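# Reorient a loose object on the upturned palm

## Task

An object rests freely on the robot's upward-facing palm. Rotate it using only that hand until its orientation in the hand matches the two goal pictures. The hand includes the wrist camera, its post and the arm's final link; the attempt fails if the object contacts anything else or leaves the hand. To complete it, let the object sit motionless for a moment on the palm or fingers, clear of the wrist, the camera and its post. The palm must point straight up, and no hand motor may read "moving" or "overload" or be building toward a shutdown (motors dead from the start are exempt). Then declare it finished. The hand is opened automatically at that point, and the orientation must survive the opening: only resting on the open hand counts, not being held in place by the robot.

## Robot and tools

Robot: one arm ending in a right hand with index, middle, ring and thumb, driven by sixteen hinge motors. A wrist camera on a post and a fixed mast sit at the wrist; the mast occupies hand-frame x +0.05 to +0.10, z -0.16 to -0.11, up to y = +0.06 m. Only the rubber digit tips grip well.

Frames. Scene frame: origin on the table below the arm base, +z up, +y to the left when facing +x; the state line reports end_effector_position (m) and end_effector_quat_wxyz here. Hand-point frame: the hand point is in front of the palm where thumb tip and index/middle tips would pinch; +z runs along straightened fingers toward the tips, +x crosses the palm away from the thumb, +y points out of the palm face (palm surface at y = -0.062). Palm facing straight up means hand +y along scene +z. Straight fingers have knuckles at z = -0.017 and tips 0.139 m beyond; bending moves tips toward +y.

The row. Every moving command is one row of 24 numbers (schema accepts 24 to 30), each in [-1, 1]:
1-6: dx, dy, dz, rx, ry, rz. An offset, not a pose: the target of the hand point relative to its measured pose when the action began, expressed in the hand point's own axes. 1.0 equals 0.6 m of translation or 180 degrees; rx, ry, rz form one rotation vector. Each row of an action is measured from that same start, not from the previous row. All zeros means stay put (if the elbow sags, repeating zeros lets the hand sink; aim back at the desired pose).
7-22: absolute goal angles for the hand motors, each scaled linearly between its stops, in this exact order: index_mcp, index_abd, index_pip, index_dip, thumb_cmc, thumb_axl, thumb_mcp, thumb_ipl, middle_mcp, middle_abd, middle_pip, middle_dip, ring_mcp, ring_abd, ring_pip, ring_dip. Brackets (degrees at +1, at -1; straight value): finger _mcp bends at the knuckle toward the palm (+128, -18; -0.75); _abd swings the finger sideways away from the thumb (+60, -60; +0.00); _pip (+108, -29; -0.58); _dip (+117, -21; -0.70). thumb_cmc swings the thumb from beside the palm to in front of it (+120, -20; -0.71); thumb_axl rolls it about its length (+140, -27; -0.68); thumb_mcp (+109, -69; -0.23) and thumb_ipl (+108, -77; -0.17) bend it, toward +z when axl is straight, and in the cmc swing direction when axl is near +0.40.
23: current_limit, cap for all motors, linear from 0 mA at -1 to 550 mA at +1 (floor 11 mA). It also limits hinge speed; very low values may not lift a finger. Starts at +0.4.
24: speed, set-point rate = (speed + 1)/2 x 5.9 rad/s (floor 0.001 of that). Starts at -0.6. Last values persist.

Per control step (1/30 s) the commanded pose is clipped to 70 mm and 16 degrees from the measured pose; afterward the arm goes no further than the last clipped pose, so large offsets need follow-up actions. Position takes priority over orientation. Motions usually end a centimetre or more short, mostly low.

Tools.
execute_actions(actions): a list of actions; each action is a list of up to 15 rows, one per step, the last row held for the remaining steps of its 15. Empty list just returns state and images.
move(target, speed, blocking): target is one row; its offsets are from the pose in the latest result that shows one. Straight-line path, speed in m/s 0.002 to 0.5 (default 0.25), rotation up to twice that in rad/s, lasting 0.5 to 10 s. Hand numbers are sent at the start. It does not avoid obstacles; faster or deeper contact presses harder. blocking=false returns after 0.5 s; then use wait or stop before other motion. The result adds a "move:" line: done, off_target, moving, held or fault, plus limits (paced = pose clipped; held = a check blocked steps, after which the arm may lurch fast) and distance to target.
wait(seconds): 0 to 10, lets things run holding the last command.
stop(): brakes a running move.
zoom_image(camera, region): camera "cam_high" (504x504) or "cam_wrist" (616x616); region [x0, y0, x1, y1] in pixels from the top-left, at most 504 square.
show_instructions(): shows the goal pictures.
finished_scene(scene): ends scene 1 or 2; irreversible.

Results: pose, "Hand target" (where the controller is heading), joint positions and torques, and per motor in the order above: hand_goal, hand_measured (same scale as goals), hand_current_ma (positive pushes toward -1), hand_state (moving, goal, blocked, overload), plus hand_current_limit and hand_speed. "pose unreachable" means the clearance check altered or blocked the command. Fingers press only while their goal lies past the object surface; repeating measured values slackens a grip.

Avoid: letting the object touch anything but the hand or fall; any motor sitting at 495 mA or more (5 s accumulated causes a 10 s shutdown); hard slams; long loaded holds that heat motors (MOTOR HOT at 85 C, fault at 100 C drops the arm). After a FAULT or HAND FAULT line, remaining calls in that reply are skipped. While the arm is stopped, hand commands are lost. The object may occasionally be nudged by an outside push. Before finishing, return palm straight up, relax fingers so no motor is moving or overloaded, and confirm the object rests on its own.

Each tool is called after ">>>" as a command line: name --argument value for each argument, lists and objects as JSON in quotes; but a table of rows of numbers goes row by row, as --pt "numbers of a row", without its own name.

Reference images:

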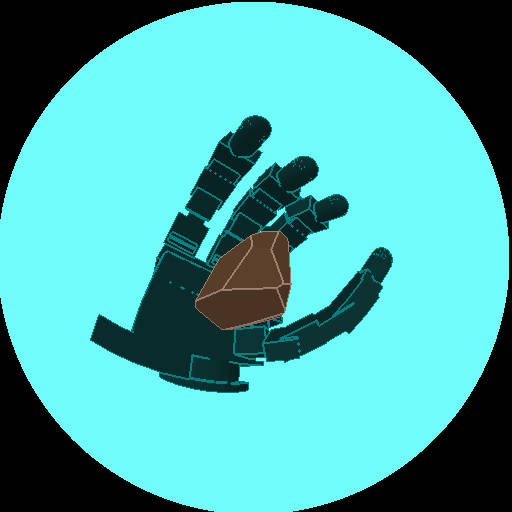

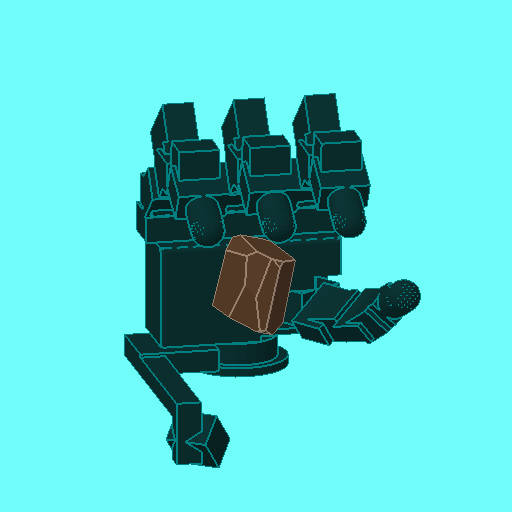

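## Session

>>> execute_actions --actions '[]'

Scene clock: 0.00 s.
end_effector_position=(+0.4938, +0.0290, +0.4348) hand_goal=(-0.046, +0.000, +0.008, -0.280, +0.104, -0.266, -0.032, +0.018, -0.046, +0.000, +0.008, -0.280, -0.046, +0.000, +0.008, -0.280) hand_measured=(-0.064, +0.000, +0.006, -0.282, +0.090, -0.270, -0.034, +0.016, -0.062, +0.000, +0.006, -0.282, -0.064, +0.000, +0.006, -0.282) hand_current_ma=(-92, +0, -14, -13, -73, -29, -12, -11, -86, +0, -14, -12, -94, +0, -14, -13) hand_state=(goal, goal, goal, goal, goal, goal, goal, goal, goal, goal, goal, goal, goal, goal, goal, goal) hand_current_limit=0.40 hand_speed=-0.60 end_effector_quat_wxyz=(+0.493, +0.490, +0.502, +0.515)
Joint positions: [0.083 1.135 0.603 0.538 0.097 0.022]
Joint velocities: [-0.005 -0.005 -0.012 -0.012 -0.051 -0.081]
Joint torques (N m, as the arm reports them, + toward a larger angle): no reading
Motor temperatures (°C, as the motors report them): [26 26 23 22 26 26]
Hand target: +0.496, +0.030, +0.454; +0.501, +0.481, +0.491, +0.525

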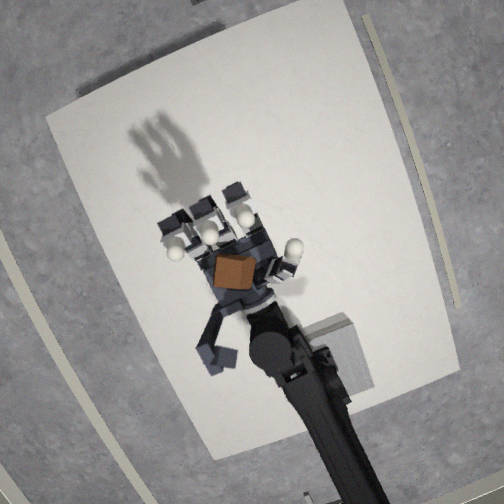

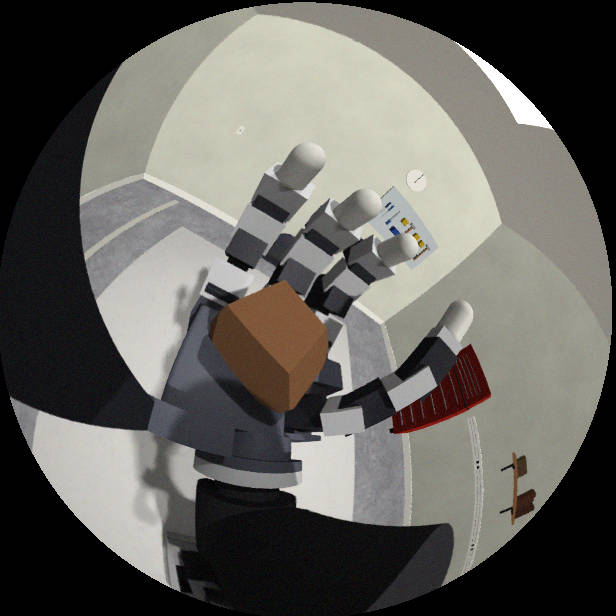

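>>> zoom_image --camera "cam_high" --region '[150, 170, 330, 350]'

>>> zoom_image --camera "cam_wrist" --region '[170, 240, 370, 440]'

>>> show_instructions

Region (150, 170, 330, 350) of cam_high's 504x504 image, scaled by 2.800, with more detail than that image has.

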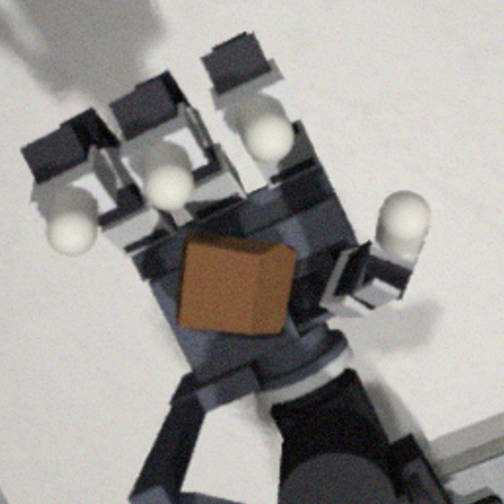

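Region (170, 240, 370, 440) of cam_wrist's 616x616 image, scaled by 2.520, with more detail than that image has.

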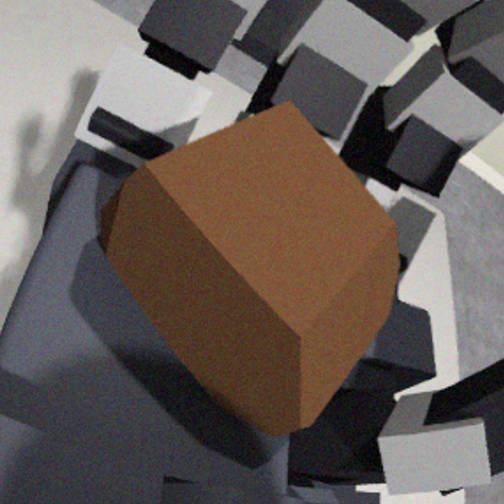

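Reference images for this scene: goal picture from the wrist camera place, goal picture looking into the palm.

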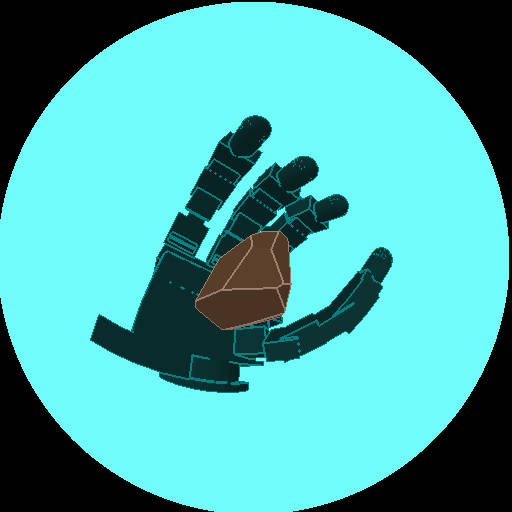

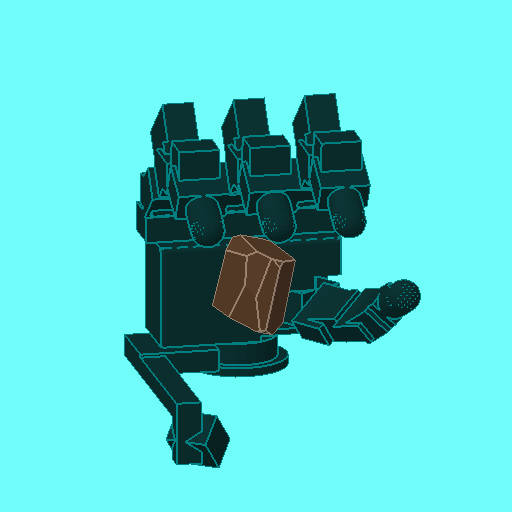

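>>> execute_actions --actions '[[[0,0.032,0,-0.012,0,0, 0.45,0,-0.2,-0.3, -0.3,-0.68,0.6,0.5, 0.45,0,-0.2,-0.3, 0.45,0,-0.2,-0.3, 0.4,-0.4]],[[0,0.032,0,-0.012,0,0, 0.45,0,-0.2,-0.3, -0.3,-0.68,0.6,0.5, 0.45,0,-0.2,-0.3, 0.45,0,-0.2,-0.3, 0.4,-0.4]]]'

Scene clock: 61.47 s.
end_effector_position=(+0.4938, +0.0290, +0.4348) hand_goal=(+0.450, +0.000, -0.200, -0.300, -0.300, -0.680, +0.600, +0.500, +0.450, +0.000, -0.200, -0.300, +0.450, +0.000, -0.200, -0.300) hand_measured=(+0.432, +0.000, -0.198, -0.296, -0.310, -0.688, +0.396, +0.440, +0.446, +0.000, -0.198, -0.296, +0.446, +0.000, -0.198, -0.296) hand_current_ma=(-100, +0, +15, +17, -49, -51, -385, -385, -17, +0, +15, +16, -19, +0, +15, +17) hand_state=(goal, goal, goal, goal, goal, goal, blocked, blocked, goal, goal, goal, goal, goal, goal, goal, goal) hand_current_limit=0.40 hand_speed=-0.40 end_effector_quat_wxyz=(+0.493, +0.490, +0.502, +0.515)
Joint positions: [0.083 1.135 0.603 0.538 0.097 0.022]
Joint velocities: [-0.015  0.015  0.007 -0.007  0.066 -0.051]
Joint torques (N m, as the arm reports them, + toward a larger angle): [ 1.84 -8.25  9.9   3.24  0.03 -0.12]
Motor temperatures (°C, as the motors report them): [26 26 30 23 26 26]
Hand target: +0.493, +0.029, +0.454; +0.502, +0.480, +0.492, +0.524
Off the commanded pose: 0.019 m, 2 deg.

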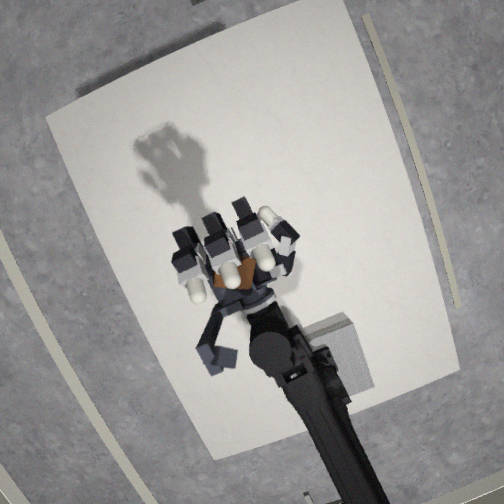

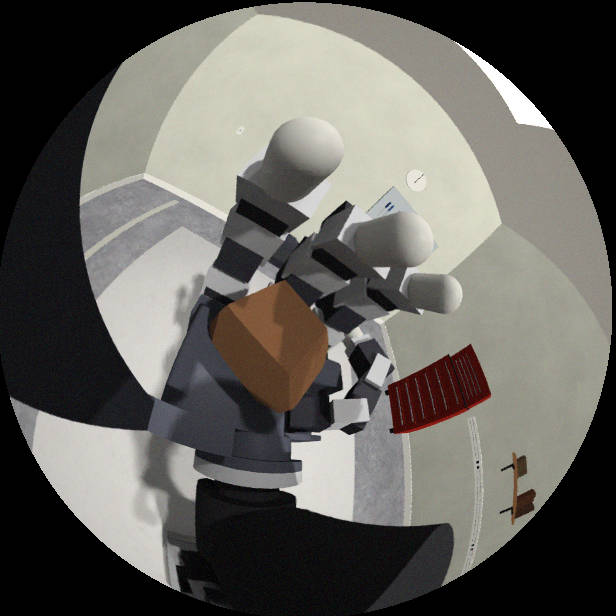

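>>> execute_actions --actions '[[[0,0.032,0,-0.012,0,0, 0.0,0,-0.1,-0.3, 0.1,-0.27,-0.03,0.02, -0.2,0,0.95,0.6, 0.3,0,-0.3,-0.4, 0.4,-0.4]],[[0,0.032,0,-0.012,0,0, 0.0,0,-0.1,-0.3, 0.1,-0.27,-0.03,0.02, -0.2,0,0.95,0.6, 0.3,0,-0.3,-0.4, 0.4,-0.4]],[[0,0.032,0,-0.012,0,0, 0.0,0,-0.1,-0.3, 0.1,-0.27,-0.03,0.02, 0.0,0,0.95,0.6, 0.3,0,-0.3,-0.4, 0.4,-0.4]]]'

Scene clock: 87.87 s.
end_effector_position=(+0.4938, +0.0290, +0.4348) hand_goal=(+0.000, +0.000, -0.100, -0.300, +0.100, -0.270, -0.030, +0.020, +0.000, +0.000, +0.950, +0.600, +0.300, +0.000, -0.300, -0.400) hand_measured=(-0.004, +0.000, -0.102, -0.296, +0.088, -0.276, -0.028, +0.022, -0.014, +0.000, +0.950, +0.598, +0.300, +0.000, -0.298, -0.396) hand_current_ma=(-24, +0, -10, +16, -65, -31, +19, +20, -75, +0, -1, -12, -4, +0, +15, +18) hand_state=(goal, goal, goal, goal, goal, goal, goal, goal, goal, goal, goal, goal, goal, goal, goal, goal) hand_current_limit=0.40 hand_speed=-0.40 end_effector_quat_wxyz=(+0.493, +0.490, +0.502, +0.515)
Joint positions: [0.083 1.135 0.603 0.538 0.097 0.022]
Joint velocities: [-0.005 -0.005  0.002 -0.007 -0.037  0.066]
Joint torques (N m, as the arm reports them, + toward a larger angle): [ 1.74 -8.56 10.14  3.26  0.01 -0.09]
Motor temperatures (°C, as the motors report them): [26 26 30 23 26 26]
Hand target: +0.493, +0.029, +0.454; +0.502, +0.480, +0.492, +0.524
Off the commanded pose: 0.019 m, 2 deg.

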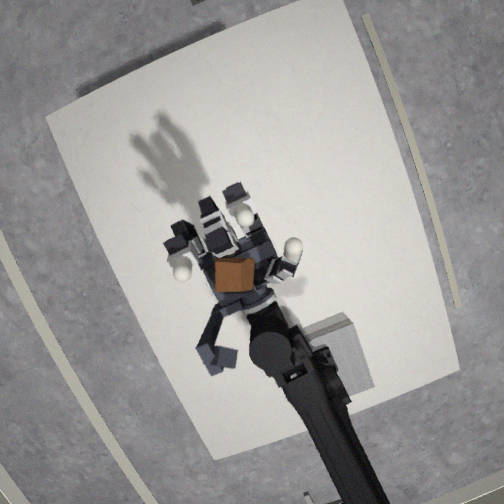

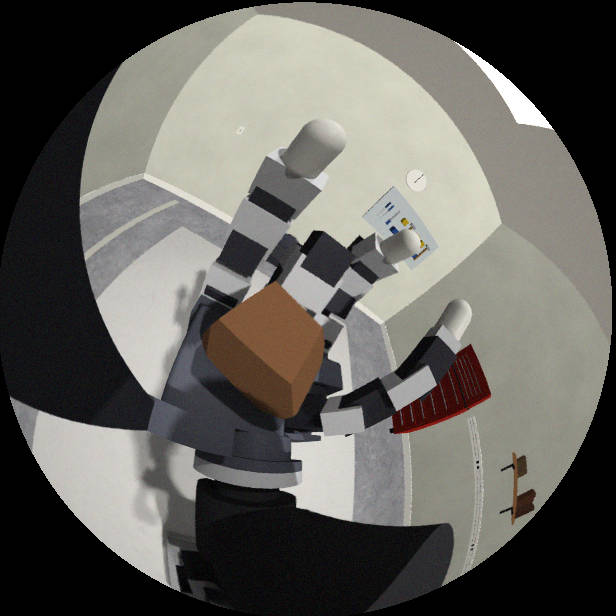

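>>> zoom_image --camera "cam_high" --region '[150, 170, 330, 350]'

Region (150, 170, 330, 350) of cam_high's 504x504 image, scaled by 2.800, with more detail than that image has.

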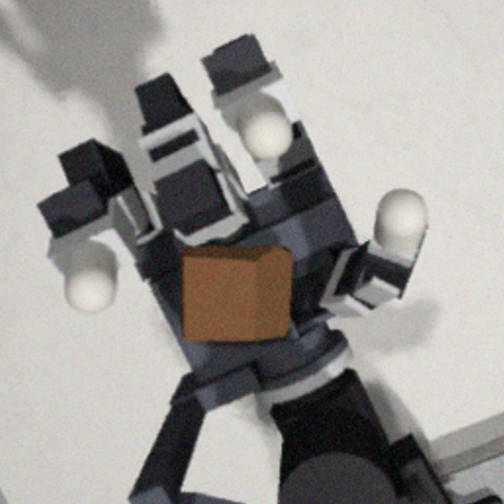

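>>> execute_actions --actions '[[[0,0.032,0,-0.012,0,0, -0.25,0.25,0.95,0.5, 0.1,-0.27,-0.03,0.02, -0.2,0,-0.1,-0.3, 0.0,0,-0.1,-0.3, 0.4,-0.4]],[[0,0.032,0,-0.012,0,0, -0.25,0.25,0.95,0.5, 0.1,-0.27,-0.03,0.02, -0.2,0,-0.1,-0.3, 0.0,0,-0.1,-0.3, 0.4,-0.4]],[[0,0.032,0,-0.012,0,0, 0.1,0.25,0.95,0.5, 0.1,-0.27,-0.03,0.02, -0.2,0,-0.1,-0.3, 0.0,0,-0.1,-0.3, 0.4,-0.7]],[[0,0.032,0,-0.012,0,0, 0.1,0.25,0.95,0.5, 0.1,-0.27,-0.03,0.02, -0.2,0,-0.1,-0.3, 0.0,0,-0.1,-0.3, 0.4,-0.7]]]'

>>> zoom_image --camera "cam_high" --region '[150, 170, 330, 350]'

Scene clock: 101.57 s.
end_effector_position=(+0.4938, +0.0290, +0.4348) hand_goal=(+0.100, +0.250, +0.950, +0.500, +0.100, -0.270, -0.030, +0.020, -0.200, +0.000, -0.100, -0.300, +0.000, +0.000, -0.100, -0.300) hand_measured=(+0.044, +0.250, +0.940, +0.506, +0.088, -0.276, -0.028, +0.022, -0.206, +0.000, -0.098, -0.298, -0.004, +0.000, -0.104, -0.302) hand_current_ma=(-300, +2, -46, +29, -65, -31, +19, +20, -35, +0, +9, +15, -24, +0, -17, -13) hand_state=(blocked, goal, goal, goal, goal, goal, goal, goal, goal, goal, goal, goal, goal, goal, goal, goal) hand_current_limit=0.40 hand_speed=-0.70 end_effector_quat_wxyz=(+0.493, +0.490, +0.502, +0.515)
Joint positions: [0.083 1.135 0.603 0.538 0.097 0.022]
Joint velocities: [ 0.015 -0.005  0.002 -0.002 -0.066  0.051]
Joint torques (N m, as the arm reports them, + toward a larger angle): [ 1.85 -8.58 10.05  3.34  0.02 -0.1 ]
Motor temperatures (°C, as the motors report them): [26 26 30 23 26 26]
Hand target: +0.493, +0.029, +0.454; +0.502, +0.480, +0.492, +0.524
Off the commanded pose: 0.019 m, 2 deg.

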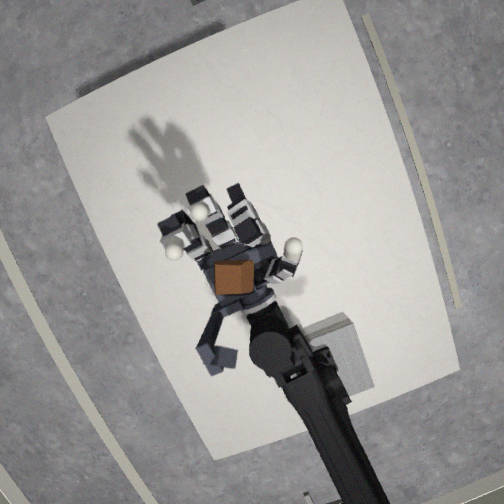

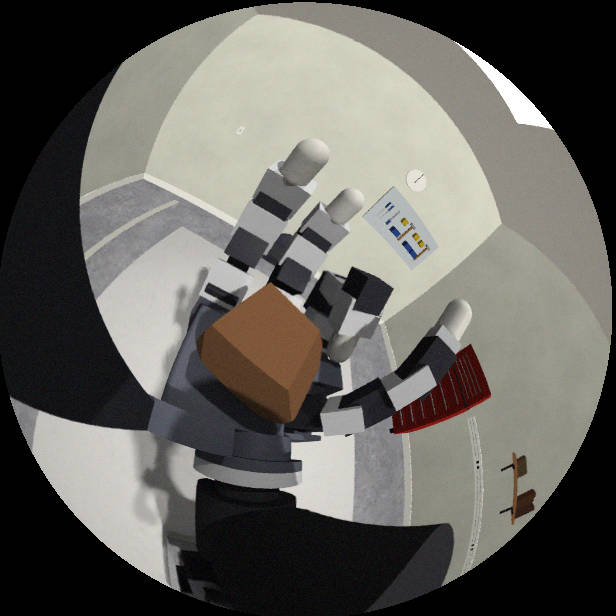

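Region (150, 170, 330, 350) of cam_high's 504x504 image, scaled by 2.800, with more detail than that image has.

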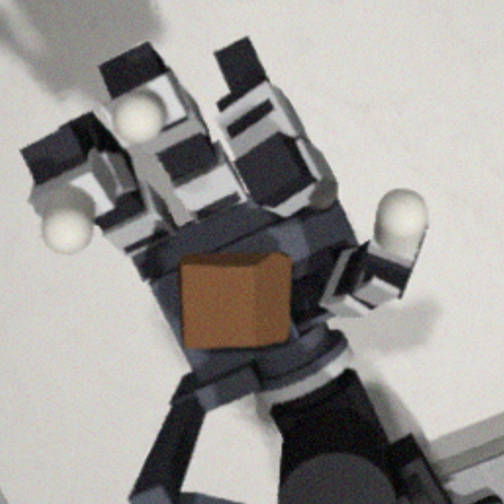

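>>> execute_actions --actions '[[[0,0.032,0,-0.012,0,0, -0.25,0,0.3,0.0, 0.1,-0.27,-0.03,0.02, 0.35,0,-0.5,-0.6, 0.35,0,-0.5,-0.6, 0.4,-0.4]],[[0,0.032,0,-0.012,0,0, 0.35,0,-0.5,-0.6, 0.1,-0.27,-0.03,0.02, 0.35,0,-0.5,-0.6, 0.35,0,-0.5,-0.6, 0.4,-0.4]]]'

>>> move --target '[0,0.032,0,0.12,0,0, 0.35,0,-0.5,-0.6, 0.1,-0.27,-0.03,0.02, 0.35,0,-0.5,-0.6, 0.35,0,-0.5,-0.6, 0.4,-0.4]' --speed 0.12

Scene clock: 121.87 s.
end_effector_position=(+0.4938, +0.0290, +0.4348) hand_goal=(+0.350, +0.000, -0.500, -0.600, +0.100, -0.270, -0.030, +0.020, +0.350, +0.000, -0.500, -0.600, +0.350, +0.000, -0.500, -0.600) hand_measured=(+0.130, +0.004, -0.164, -0.512, +0.088, -0.276, -0.028, +0.022, +0.342, +0.000, -0.498, -0.598, +0.340, +0.000, -0.498, -0.596) hand_current_ma=(-123, +14, +65, +69, -65, -31, +19, +20, -48, +0, +7, +13, -53, +0, +11, +16) hand_state=(moving, goal, moving, moving, goal, goal, goal, goal, goal, goal, goal, goal, goal, goal, goal, goal) hand_current_limit=0.40 hand_speed=-0.40 end_effector_quat_wxyz=(+0.493, +0.490, +0.502, +0.515)
Joint positions: [0.083 1.135 0.603 0.538 0.097 0.022]
Joint velocities: [ 0.005  0.005  0.002 -0.002  0.022 -0.066]
Joint torques (N m, as the arm reports them, + toward a larger angle): [ 1.85 -8.63  9.96  3.24  0.02 -0.1 ]
Motor temperatures (°C, as the motors report them): [26 26 30 23 26 26]
Hand target: +0.493, +0.029, +0.454; +0.502, +0.480, +0.492, +0.524
Off the commanded pose: 0.019 m, 2 deg.

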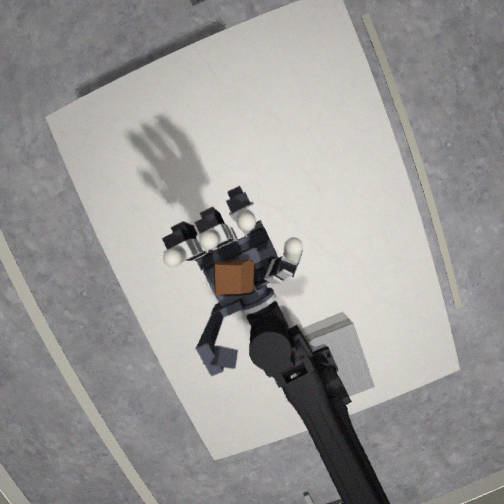

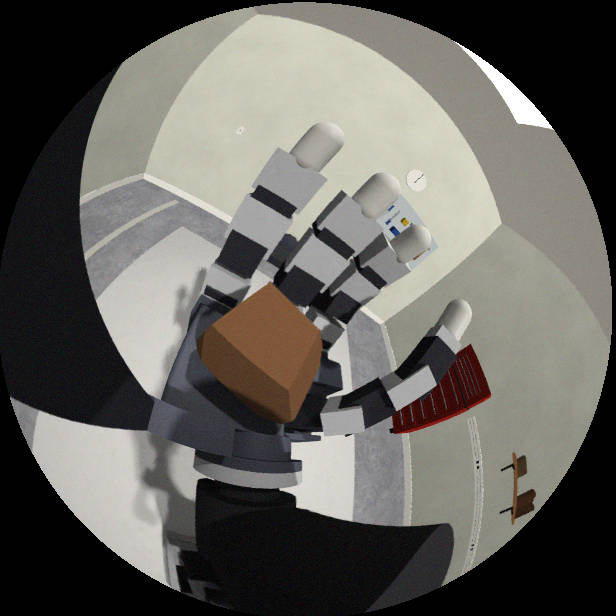

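Scene clock: 123.77 s.
end_effector_position=(+0.4903, +0.0274, +0.4080) hand_goal=(+0.350, +0.000, -0.500, -0.600, +0.100, -0.270, -0.030, +0.020, +0.350, +0.000, -0.500, -0.600, +0.350, +0.000, -0.500, -0.600) hand_measured=(+0.340, +0.004, -0.500, -0.598, +0.088, -0.274, -0.028, +0.022, +0.342, +0.000, -0.500, -0.598, +0.340, +0.000, -0.500, -0.598) hand_current_ma=(-57, +14, +4, +13, -64, -30, +18, +19, -48, +0, +4, +13, -51, +0, +4, +14) hand_state=(goal, goal, goal, goal, goal, goal, goal, goal, goal, goal, goal, goal, goal, goal, goal, goal) hand_current_limit=0.40 hand_speed=-0.40 end_effector_quat_wxyz=(+0.381, +0.583, +0.606, +0.384)
Joint positions: [ 0.083  0.969  0.744 -0.214  0.092  0.042]
Joint velocities: [-0.005 -0.005  0.007 -0.012 -0.081 -0.051]
Joint torques (N m, as the arm reports them, + toward a larger angle): [ 2.18 -7.59 14.1   2.31  0.02  0.04]
Motor temperatures (°C, as the motors report them): [26 26 31 23 26 26]
Hand target: +0.492, +0.029, +0.455; +0.395, +0.573, +0.590, +0.410
Off the commanded pose: 0.046 m, 4 deg.
move: off_target
camera_calibration (this result's frames):
cam_wrist: T_world_to_cam=[[0.28772, -0.777581, 0.559094, -0.314094], [-0.857795, -0.46885, -0.210634, 0.4719], [0.425916, -0.418984, -0.801902, 0.253301], [0, 0, 0, 1]] pos_world=[0.38728, 0.0831457, 0.478129]

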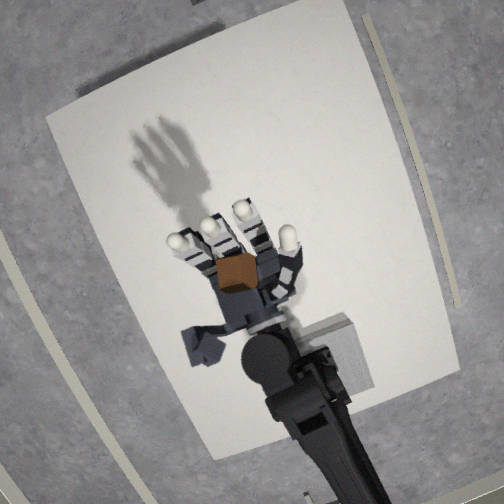

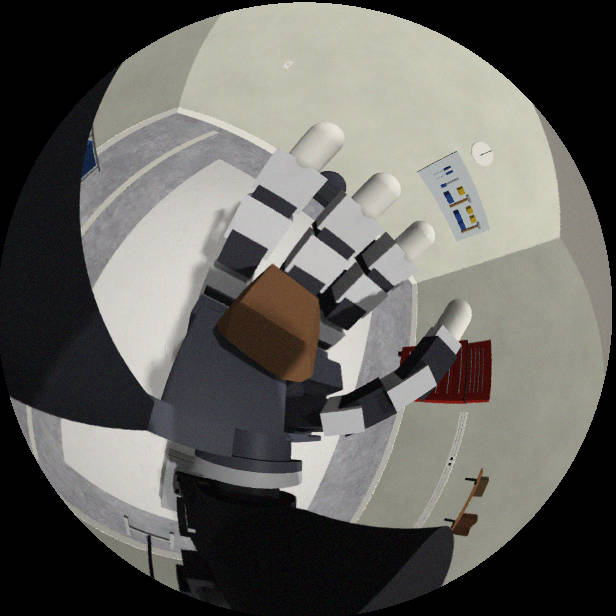

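>>> zoom_image --camera "cam_high" --region '[150, 170, 330, 350]'

>>> zoom_image --camera "cam_wrist" --region '[170, 220, 400, 450]'

Region (150, 170, 330, 350) of cam_high's 504x504 image, scaled by 2.800, with more detail than that image has.

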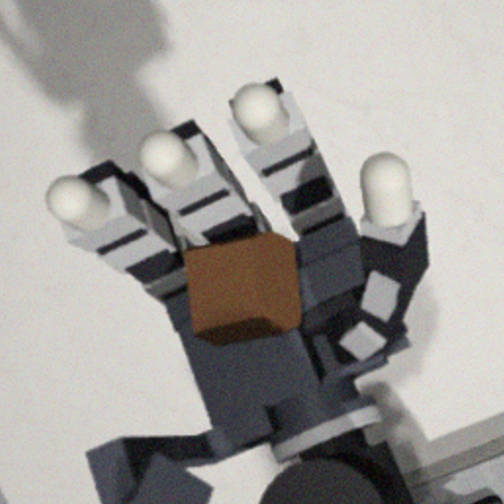

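Region (170, 220, 400, 450) of cam_wrist's 616x616 image, scaled by 2.191, with more detail than that image has.

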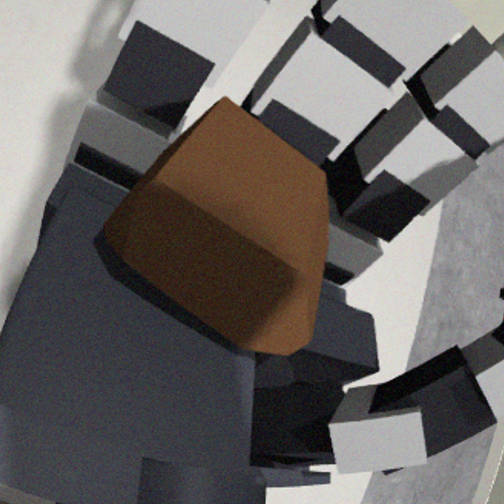

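>>> move --target '[0,0.06,0,-0.105,0,0, 0.35,0,-0.5,-0.6, 0.1,0.55,0.6,0.86, 0.35,0,-0.5,-0.6, 0.35,0,-0.5,-0.6, 0.4,-0.4]' --speed 0.15

>>> zoom_image --camera "cam_high" --region '[150, 170, 330, 350]'

Scene clock: 132.13 s.
end_effector_position=(+0.5041, +0.0311, +0.4333) hand_goal=(+0.350, +0.000, -0.500, -0.600, +0.100, +0.550, +0.600, +0.860, +0.350, +0.000, -0.500, -0.600, +0.350, +0.000, -0.500, -0.600) hand_measured=(+0.340, +0.002, -0.500, -0.598, +0.098, +0.546, +0.602, +0.860, +0.342, +0.000, -0.500, -0.598, +0.340, +0.000, -0.500, -0.598) hand_current_ma=(-57, +14, +4, +13, -5, -22, +12, -6, -48, +0, +3, +13, -51, +0, +4, +14) hand_state=(goal, goal, goal, goal, goal, goal, goal, goal, goal, goal, goal, goal, goal, goal, goal, goal) hand_current_limit=0.40 hand_speed=-0.40 end_effector_quat_wxyz=(+0.459, +0.521, +0.541, +0.475)
Joint positions: [0.083 1.08  0.667 0.274 0.092 0.024]
Joint velocities: [-0.005 -0.005  0.007  0.017  0.051 -0.11 ]
Joint torques (N m, as the arm reports them, + toward a larger angle): [ 1.27 -6.35  9.    4.6  -0.01 -0.12]
Motor temperatures (°C, as the motors report them): [26 26 32 23 26 26]
Hand target: +0.505, +0.029, +0.439; +0.470, +0.513, +0.535, +0.480
Off the commanded pose: 0.008 m, 2 deg.
move: done
camera_calibration (this result's frames):
cam_wrist: T_world_to_cam=[[0.120561, -0.788721, 0.602814, -0.263684], [-0.752222, -0.468837, -0.462984, 0.546968], [0.647787, -0.397632, -0.649816, 0.0908202], [0, 0, 0, 1]] pos_world=[0.384399, 0.0845791, 0.471206]

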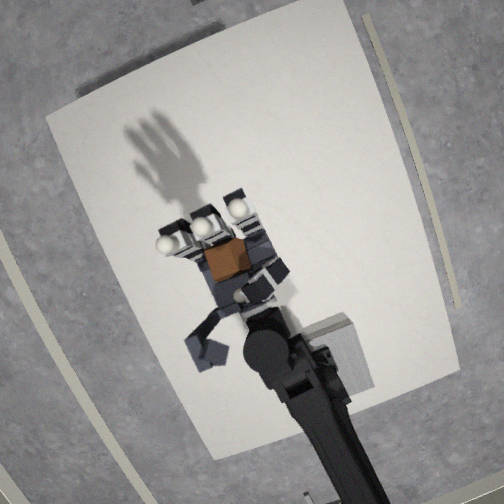

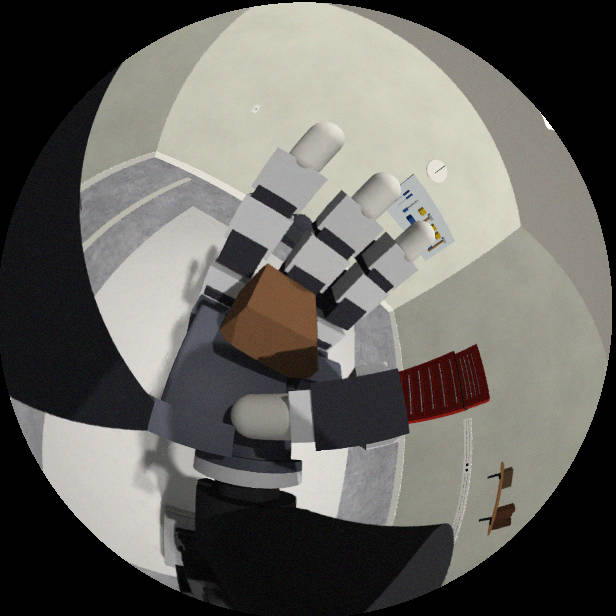

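Region (150, 170, 330, 350) of cam_high's 504x504 image, scaled by 2.800, with more detail than that image has.

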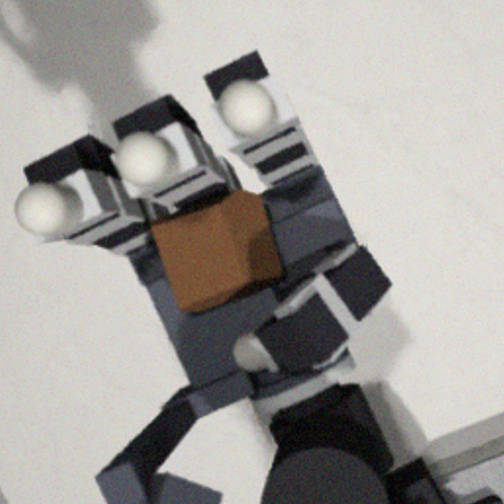

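>>> execute_actions --actions '[[[0,0.012,0,-0.01,0,0, 0.35,0,-0.5,-0.6, -0.05,0.5,0.78,0.9, 0.35,0,-0.5,-0.6, 0.35,0,-0.5,-0.6, 0.4,-0.5]],[[0,0.012,0,-0.01,0,0, 0.35,0,-0.5,-0.6, -0.05,0.3,0.78,0.9, 0.35,0,-0.5,-0.6, 0.35,0,-0.5,-0.6, 0.4,-0.6]]]'

>>> zoom_image --camera "cam_high" --region '[150, 170, 330, 350]'

Scene clock: 138.60 s.
end_effector_position=(+0.5041, +0.0311, +0.4334) hand_goal=(+0.350, +0.000, -0.500, -0.600, -0.050, +0.300, +0.780, +0.900, +0.350, +0.000, -0.500, -0.600, +0.350, +0.000, -0.500, -0.600) hand_measured=(+0.340, +0.002, -0.500, -0.598, -0.074, +0.328, +0.702, +0.878, +0.342, +0.000, -0.500, -0.598, +0.340, +0.000, -0.500, -0.598) hand_current_ma=(-57, +14, +4, +13, -126, +170, -385, -143, -48, +0, +3, +13, -51, +0, +4, +14) hand_state=(goal, goal, goal, goal, blocked, blocked, blocked, blocked, goal, goal, goal, goal, goal, goal, goal, goal) hand_current_limit=0.40 hand_speed=-0.60 end_effector_quat_wxyz=(+0.459, +0.520, +0.541, +0.475)
Joint positions: [0.083 1.08  0.667 0.274 0.092 0.024]
Joint velocities: [ 0.015 -0.005  0.007  0.002 -0.007 -0.022]
Joint torques (N m, as the arm reports them, + toward a larger angle): [ 1.76 -6.66  9.18  4.66  0.05 -0.04]
Motor temperatures (°C, as the motors report them): [26 26 31 23 26 26]
Hand target: +0.505, +0.031, +0.440; +0.467, +0.513, +0.534, +0.483
Off the commanded pose: 0.007 m, 2 deg.
camera_calibration (this result's frames):
cam_wrist: T_world_to_cam=[[0.120367, -0.788516, 0.60312, -0.263761], [-0.752014, -0.46903, -0.463125, 0.546979], [0.648063, -0.39781, -0.649432, 0.0906134], [0, 0, 0, 1]] pos_world=[0.384361, 0.0846163, 0.471247]

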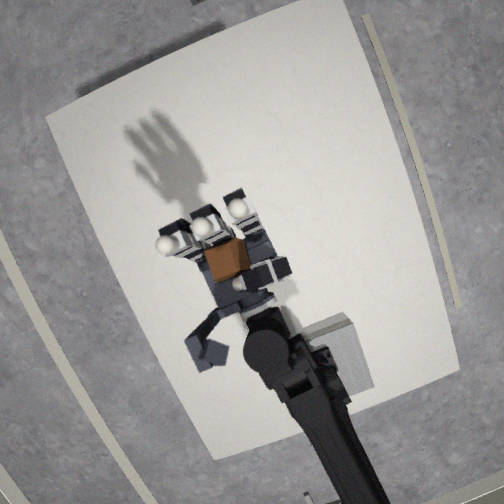

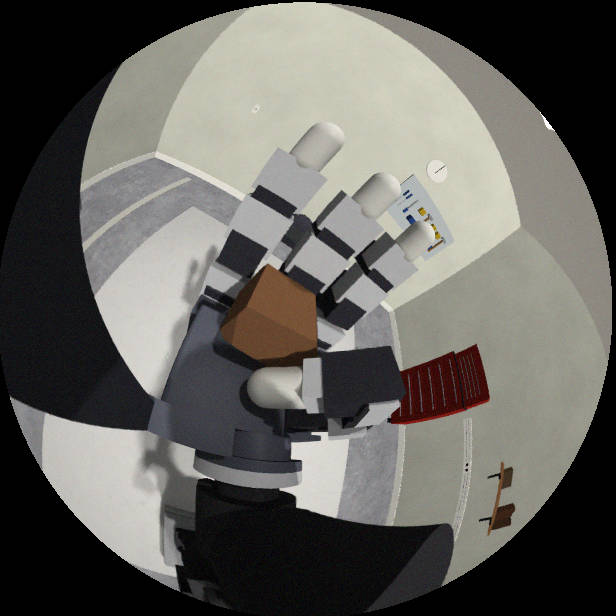

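Region (150, 170, 330, 350) of cam_high's 504x504 image, scaled by 2.800, with more detail than that image has.

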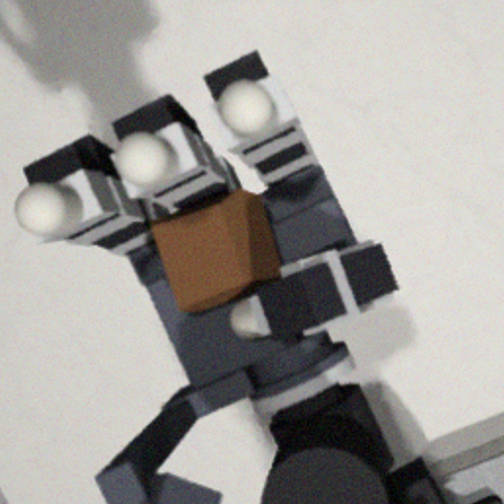

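>>> execute_actions --actions '[[[0,0.012,0,-0.01,0,0, 0.35,0,-0.5,-0.6, -0.28,0.36,0.68,0.95, 0.35,0,-0.5,-0.6, 0.35,0,-0.5,-0.6, 0.4,-0.6]],[[0,0.012,0,-0.01,0,0, 0.35,0,-0.5,-0.6, -0.28,0.15,0.68,0.95, 0.35,0,-0.5,-0.6, 0.35,0,-0.5,-0.6, 0.4,-0.7]]]'

>>> zoom_image --camera "cam_high" --region '[150, 170, 330, 350]'

Scene clock: 144.23 s.
end_effector_position=(+0.5041, +0.0311, +0.4334) hand_goal=(+0.350, +0.000, -0.500, -0.600, -0.280, +0.150, +0.680, +0.950, +0.350, +0.000, -0.500, -0.600, +0.350, +0.000, -0.500, -0.600) hand_measured=(+0.340, +0.002, -0.500, -0.598, -0.280, +0.204, +0.688, +0.954, +0.328, +0.000, -0.500, -0.598, +0.340, +0.000, -0.500, -0.598) hand_current_ma=(-57, +14, +4, +13, +1, +336, +51, +24, -119, +0, +3, +13, -51, +0, +4, +14) hand_state=(goal, goal, goal, goal, goal, blocked, goal, goal, blocked, goal, goal, goal, goal, goal, goal, goal) hand_current_limit=0.40 hand_speed=-0.70 end_effector_quat_wxyz=(+0.459, +0.520, +0.541, +0.475)
Joint positions: [0.083 1.08  0.667 0.274 0.092 0.024]
Joint velocities: [-0.015 -0.005 -0.012  0.007  0.022 -0.022]
Joint torques (N m, as the arm reports them, + toward a larger angle): [ 1.81 -6.55  9.18  4.69  0.06 -0.05]
Motor temperatures (°C, as the motors report them): [26 26 31 23 26 26]
Hand target: +0.505, +0.031, +0.440; +0.467, +0.513, +0.534, +0.483
Off the commanded pose: 0.007 m, 2 deg.
camera_calibration (this result's frames):
cam_wrist: T_world_to_cam=[[0.120367, -0.788516, 0.60312, -0.263761], [-0.752014, -0.46903, -0.463125, 0.546979], [0.648063, -0.39781, -0.649432, 0.0906134], [0, 0, 0, 1]] pos_world=[0.384361, 0.0846163, 0.471247]

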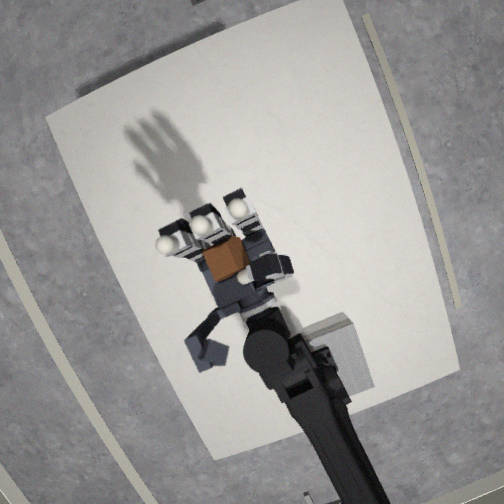

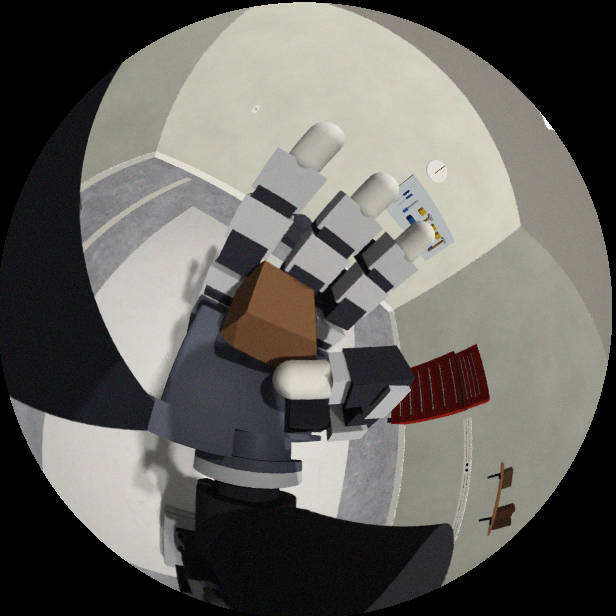

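Region (150, 170, 330, 350) of cam_high's 504x504 image, scaled by 2.800, with more detail than that image has.

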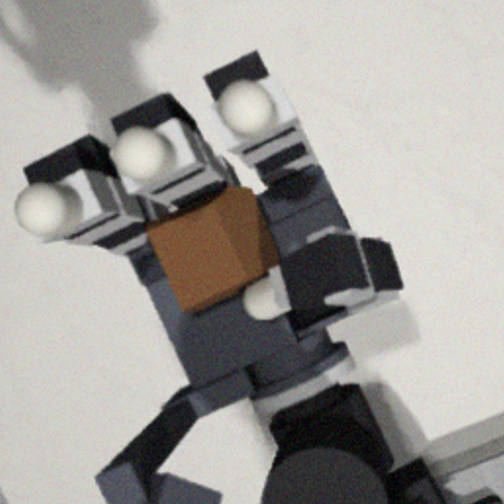

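>>> execute_actions --actions '[[[0,0.012,0,-0.01,0,0, 0.35,0,-0.5,-0.6, -0.28,0.12,0.52,0.95, 0.35,0,-0.5,-0.6, 0.35,0,-0.5,-0.6, 0.4,-0.85]],[[0,0.012,0,-0.01,0,0, 0.35,0,-0.5,-0.6, -0.28,0.12,0.52,0.95, 0.35,0,-0.5,-0.6, 0.35,0,-0.5,-0.6, 0.4,-0.85]]]'

>>> zoom_image --camera "cam_high" --region '[150, 170, 330, 350]'

Scene clock: 149.43 s.
end_effector_position=(+0.5041, +0.0311, +0.4334) hand_goal=(+0.350, +0.000, -0.500, -0.600, -0.280, +0.120, +0.520, +0.950, +0.350, +0.000, -0.500, -0.600, +0.350, +0.000, -0.500, -0.600) hand_measured=(+0.340, +0.002, -0.500, -0.598, -0.276, +0.198, +0.556, +0.966, +0.304, +0.002, -0.500, -0.598, +0.340, +0.000, -0.500, -0.598) hand_current_ma=(-57, +14, +4, +13, +24, +385, +232, +114, -248, +11, +3, +13, -51, +0, +4, +14) hand_state=(goal, goal, goal, goal, goal, blocked, blocked, goal, blocked, goal, goal, goal, goal, goal, goal, goal) hand_current_limit=0.40 hand_speed=-0.85 end_effector_quat_wxyz=(+0.459, +0.520, +0.541, +0.475)
Joint positions: [0.083 1.08  0.667 0.274 0.092 0.024]
Joint velocities: [-0.015 -0.005 -0.002 -0.012  0.095  0.007]
Joint torques (N m, as the arm reports them, + toward a larger angle): [ 1.92 -6.7   9.22  4.63  0.06 -0.06]
Motor temperatures (°C, as the motors report them): [26 26 31 23 26 26]
Hand target: +0.505, +0.031, +0.440; +0.467, +0.513, +0.534, +0.483
Off the commanded pose: 0.007 m, 2 deg.
camera_calibration (this result's frames):
cam_wrist: T_world_to_cam=[[0.120367, -0.788516, 0.60312, -0.263761], [-0.752014, -0.46903, -0.463125, 0.546979], [0.648063, -0.39781, -0.649432, 0.0906134], [0, 0, 0, 1]] pos_world=[0.384361, 0.0846163, 0.471247]

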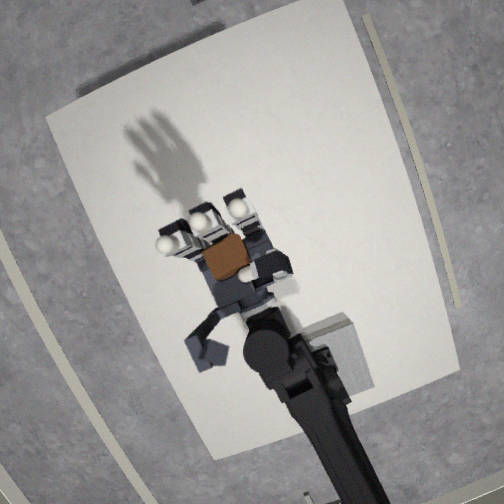

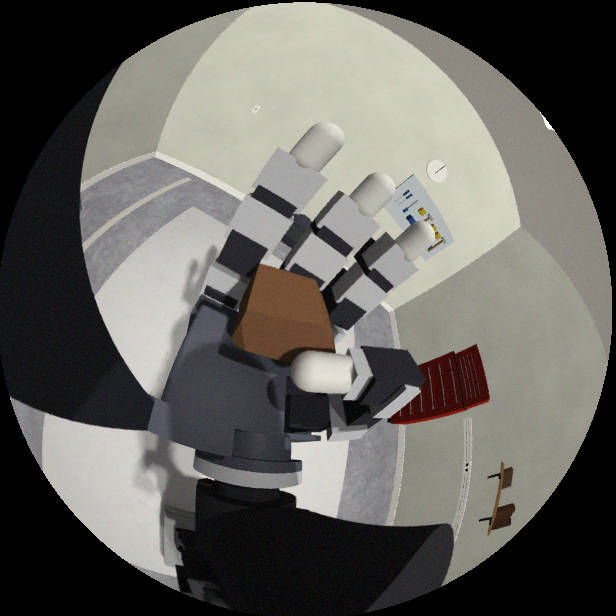

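Region (150, 170, 330, 350) of cam_high's 504x504 image, scaled by 2.800, with more detail than that image has.

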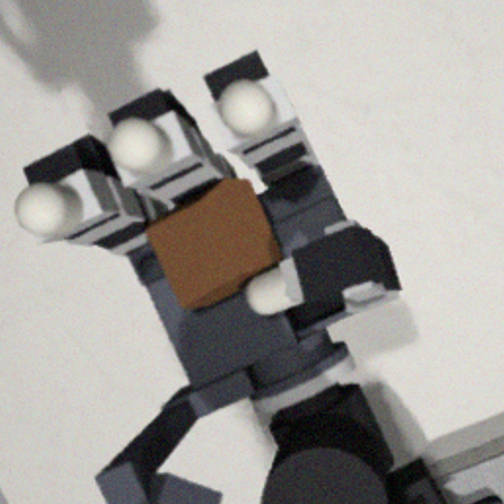

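>>> execute_actions --actions '[[[0,0.012,0,-0.01,0,0, 0.35,0,-0.5,-0.6, -0.2,0.14,0.36,0.9, 0.42,0,-0.5,-0.6, 0.35,0,-0.5,-0.6, 0.4,-0.85]],[[0,0.012,0,-0.01,0,0, 0.35,0,-0.5,-0.6, -0.2,0.14,0.36,0.9, 0.42,0,-0.5,-0.6, 0.35,0,-0.5,-0.6, 0.4,-0.85]]]'

>>> zoom_image --camera "cam_high" --region '[150, 170, 330, 350]'

>>> zoom_image --camera "cam_wrist" --region '[190, 220, 420, 450]'

Scene clock: 156.23 s.
end_effector_position=(+0.5041, +0.0311, +0.4334) hand_goal=(+0.350, +0.000, -0.500, -0.600, -0.200, +0.140, +0.360, +0.900, +0.420, +0.000, -0.500, -0.600, +0.350, +0.000, -0.500, -0.600) hand_measured=(+0.340, +0.002, -0.500, -0.598, -0.202, +0.208, +0.372, +0.926, +0.278, +0.002, -0.500, -0.598, +0.340, +0.000, -0.500, -0.598) hand_current_ma=(-57, +14, +4, +13, -8, +385, +78, +174, -385, +11, +3, +13, -51, +0, +4, +14) hand_state=(goal, goal, goal, goal, goal, blocked, goal, blocked, blocked, goal, goal, goal, goal, goal, goal, goal) hand_current_limit=0.40 hand_speed=-0.85 end_effector_quat_wxyz=(+0.459, +0.520, +0.541, +0.475)
Joint positions: [0.083 1.08  0.667 0.274 0.092 0.024]
Joint velocities: [-0.015 -0.005  0.002  0.007  0.037 -0.051]
Joint torques (N m, as the arm reports them, + toward a larger angle): [ 1.84 -6.79  9.19  4.68  0.05 -0.07]
Motor temperatures (°C, as the motors report them): [26 26 31 23 26 26]
Hand target: +0.505, +0.031, +0.440; +0.467, +0.513, +0.534, +0.483
Off the commanded pose: 0.007 m, 2 deg.
camera_calibration (this result's frames):
cam_wrist: T_world_to_cam=[[0.120367, -0.788516, 0.60312, -0.263761], [-0.752014, -0.46903, -0.463125, 0.546979], [0.648063, -0.39781, -0.649432, 0.0906134], [0, 0, 0, 1]] pos_world=[0.384361, 0.0846163, 0.471247]

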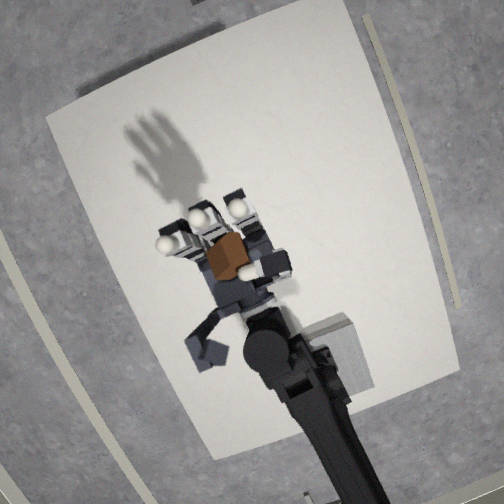

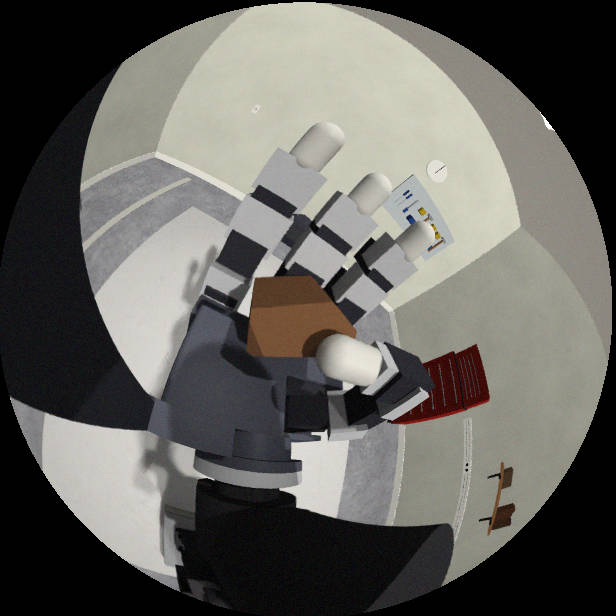

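Region (150, 170, 330, 350) of cam_high's 504x504 image, scaled by 2.800, with more detail than that image has.

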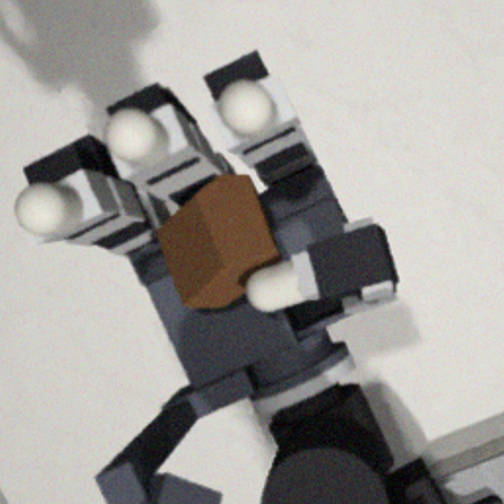

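Region (190, 220, 420, 450) of cam_wrist's 616x616 image, scaled by 2.191, with more detail than that image has.

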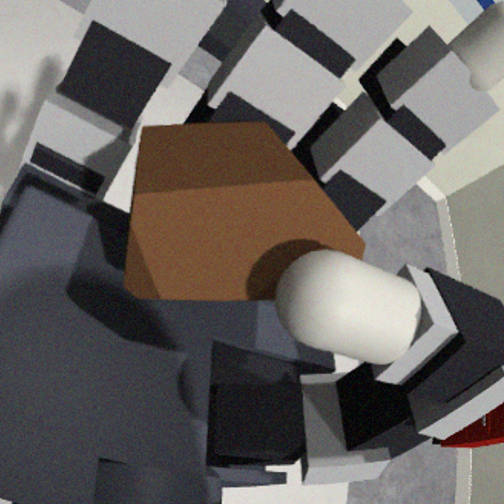

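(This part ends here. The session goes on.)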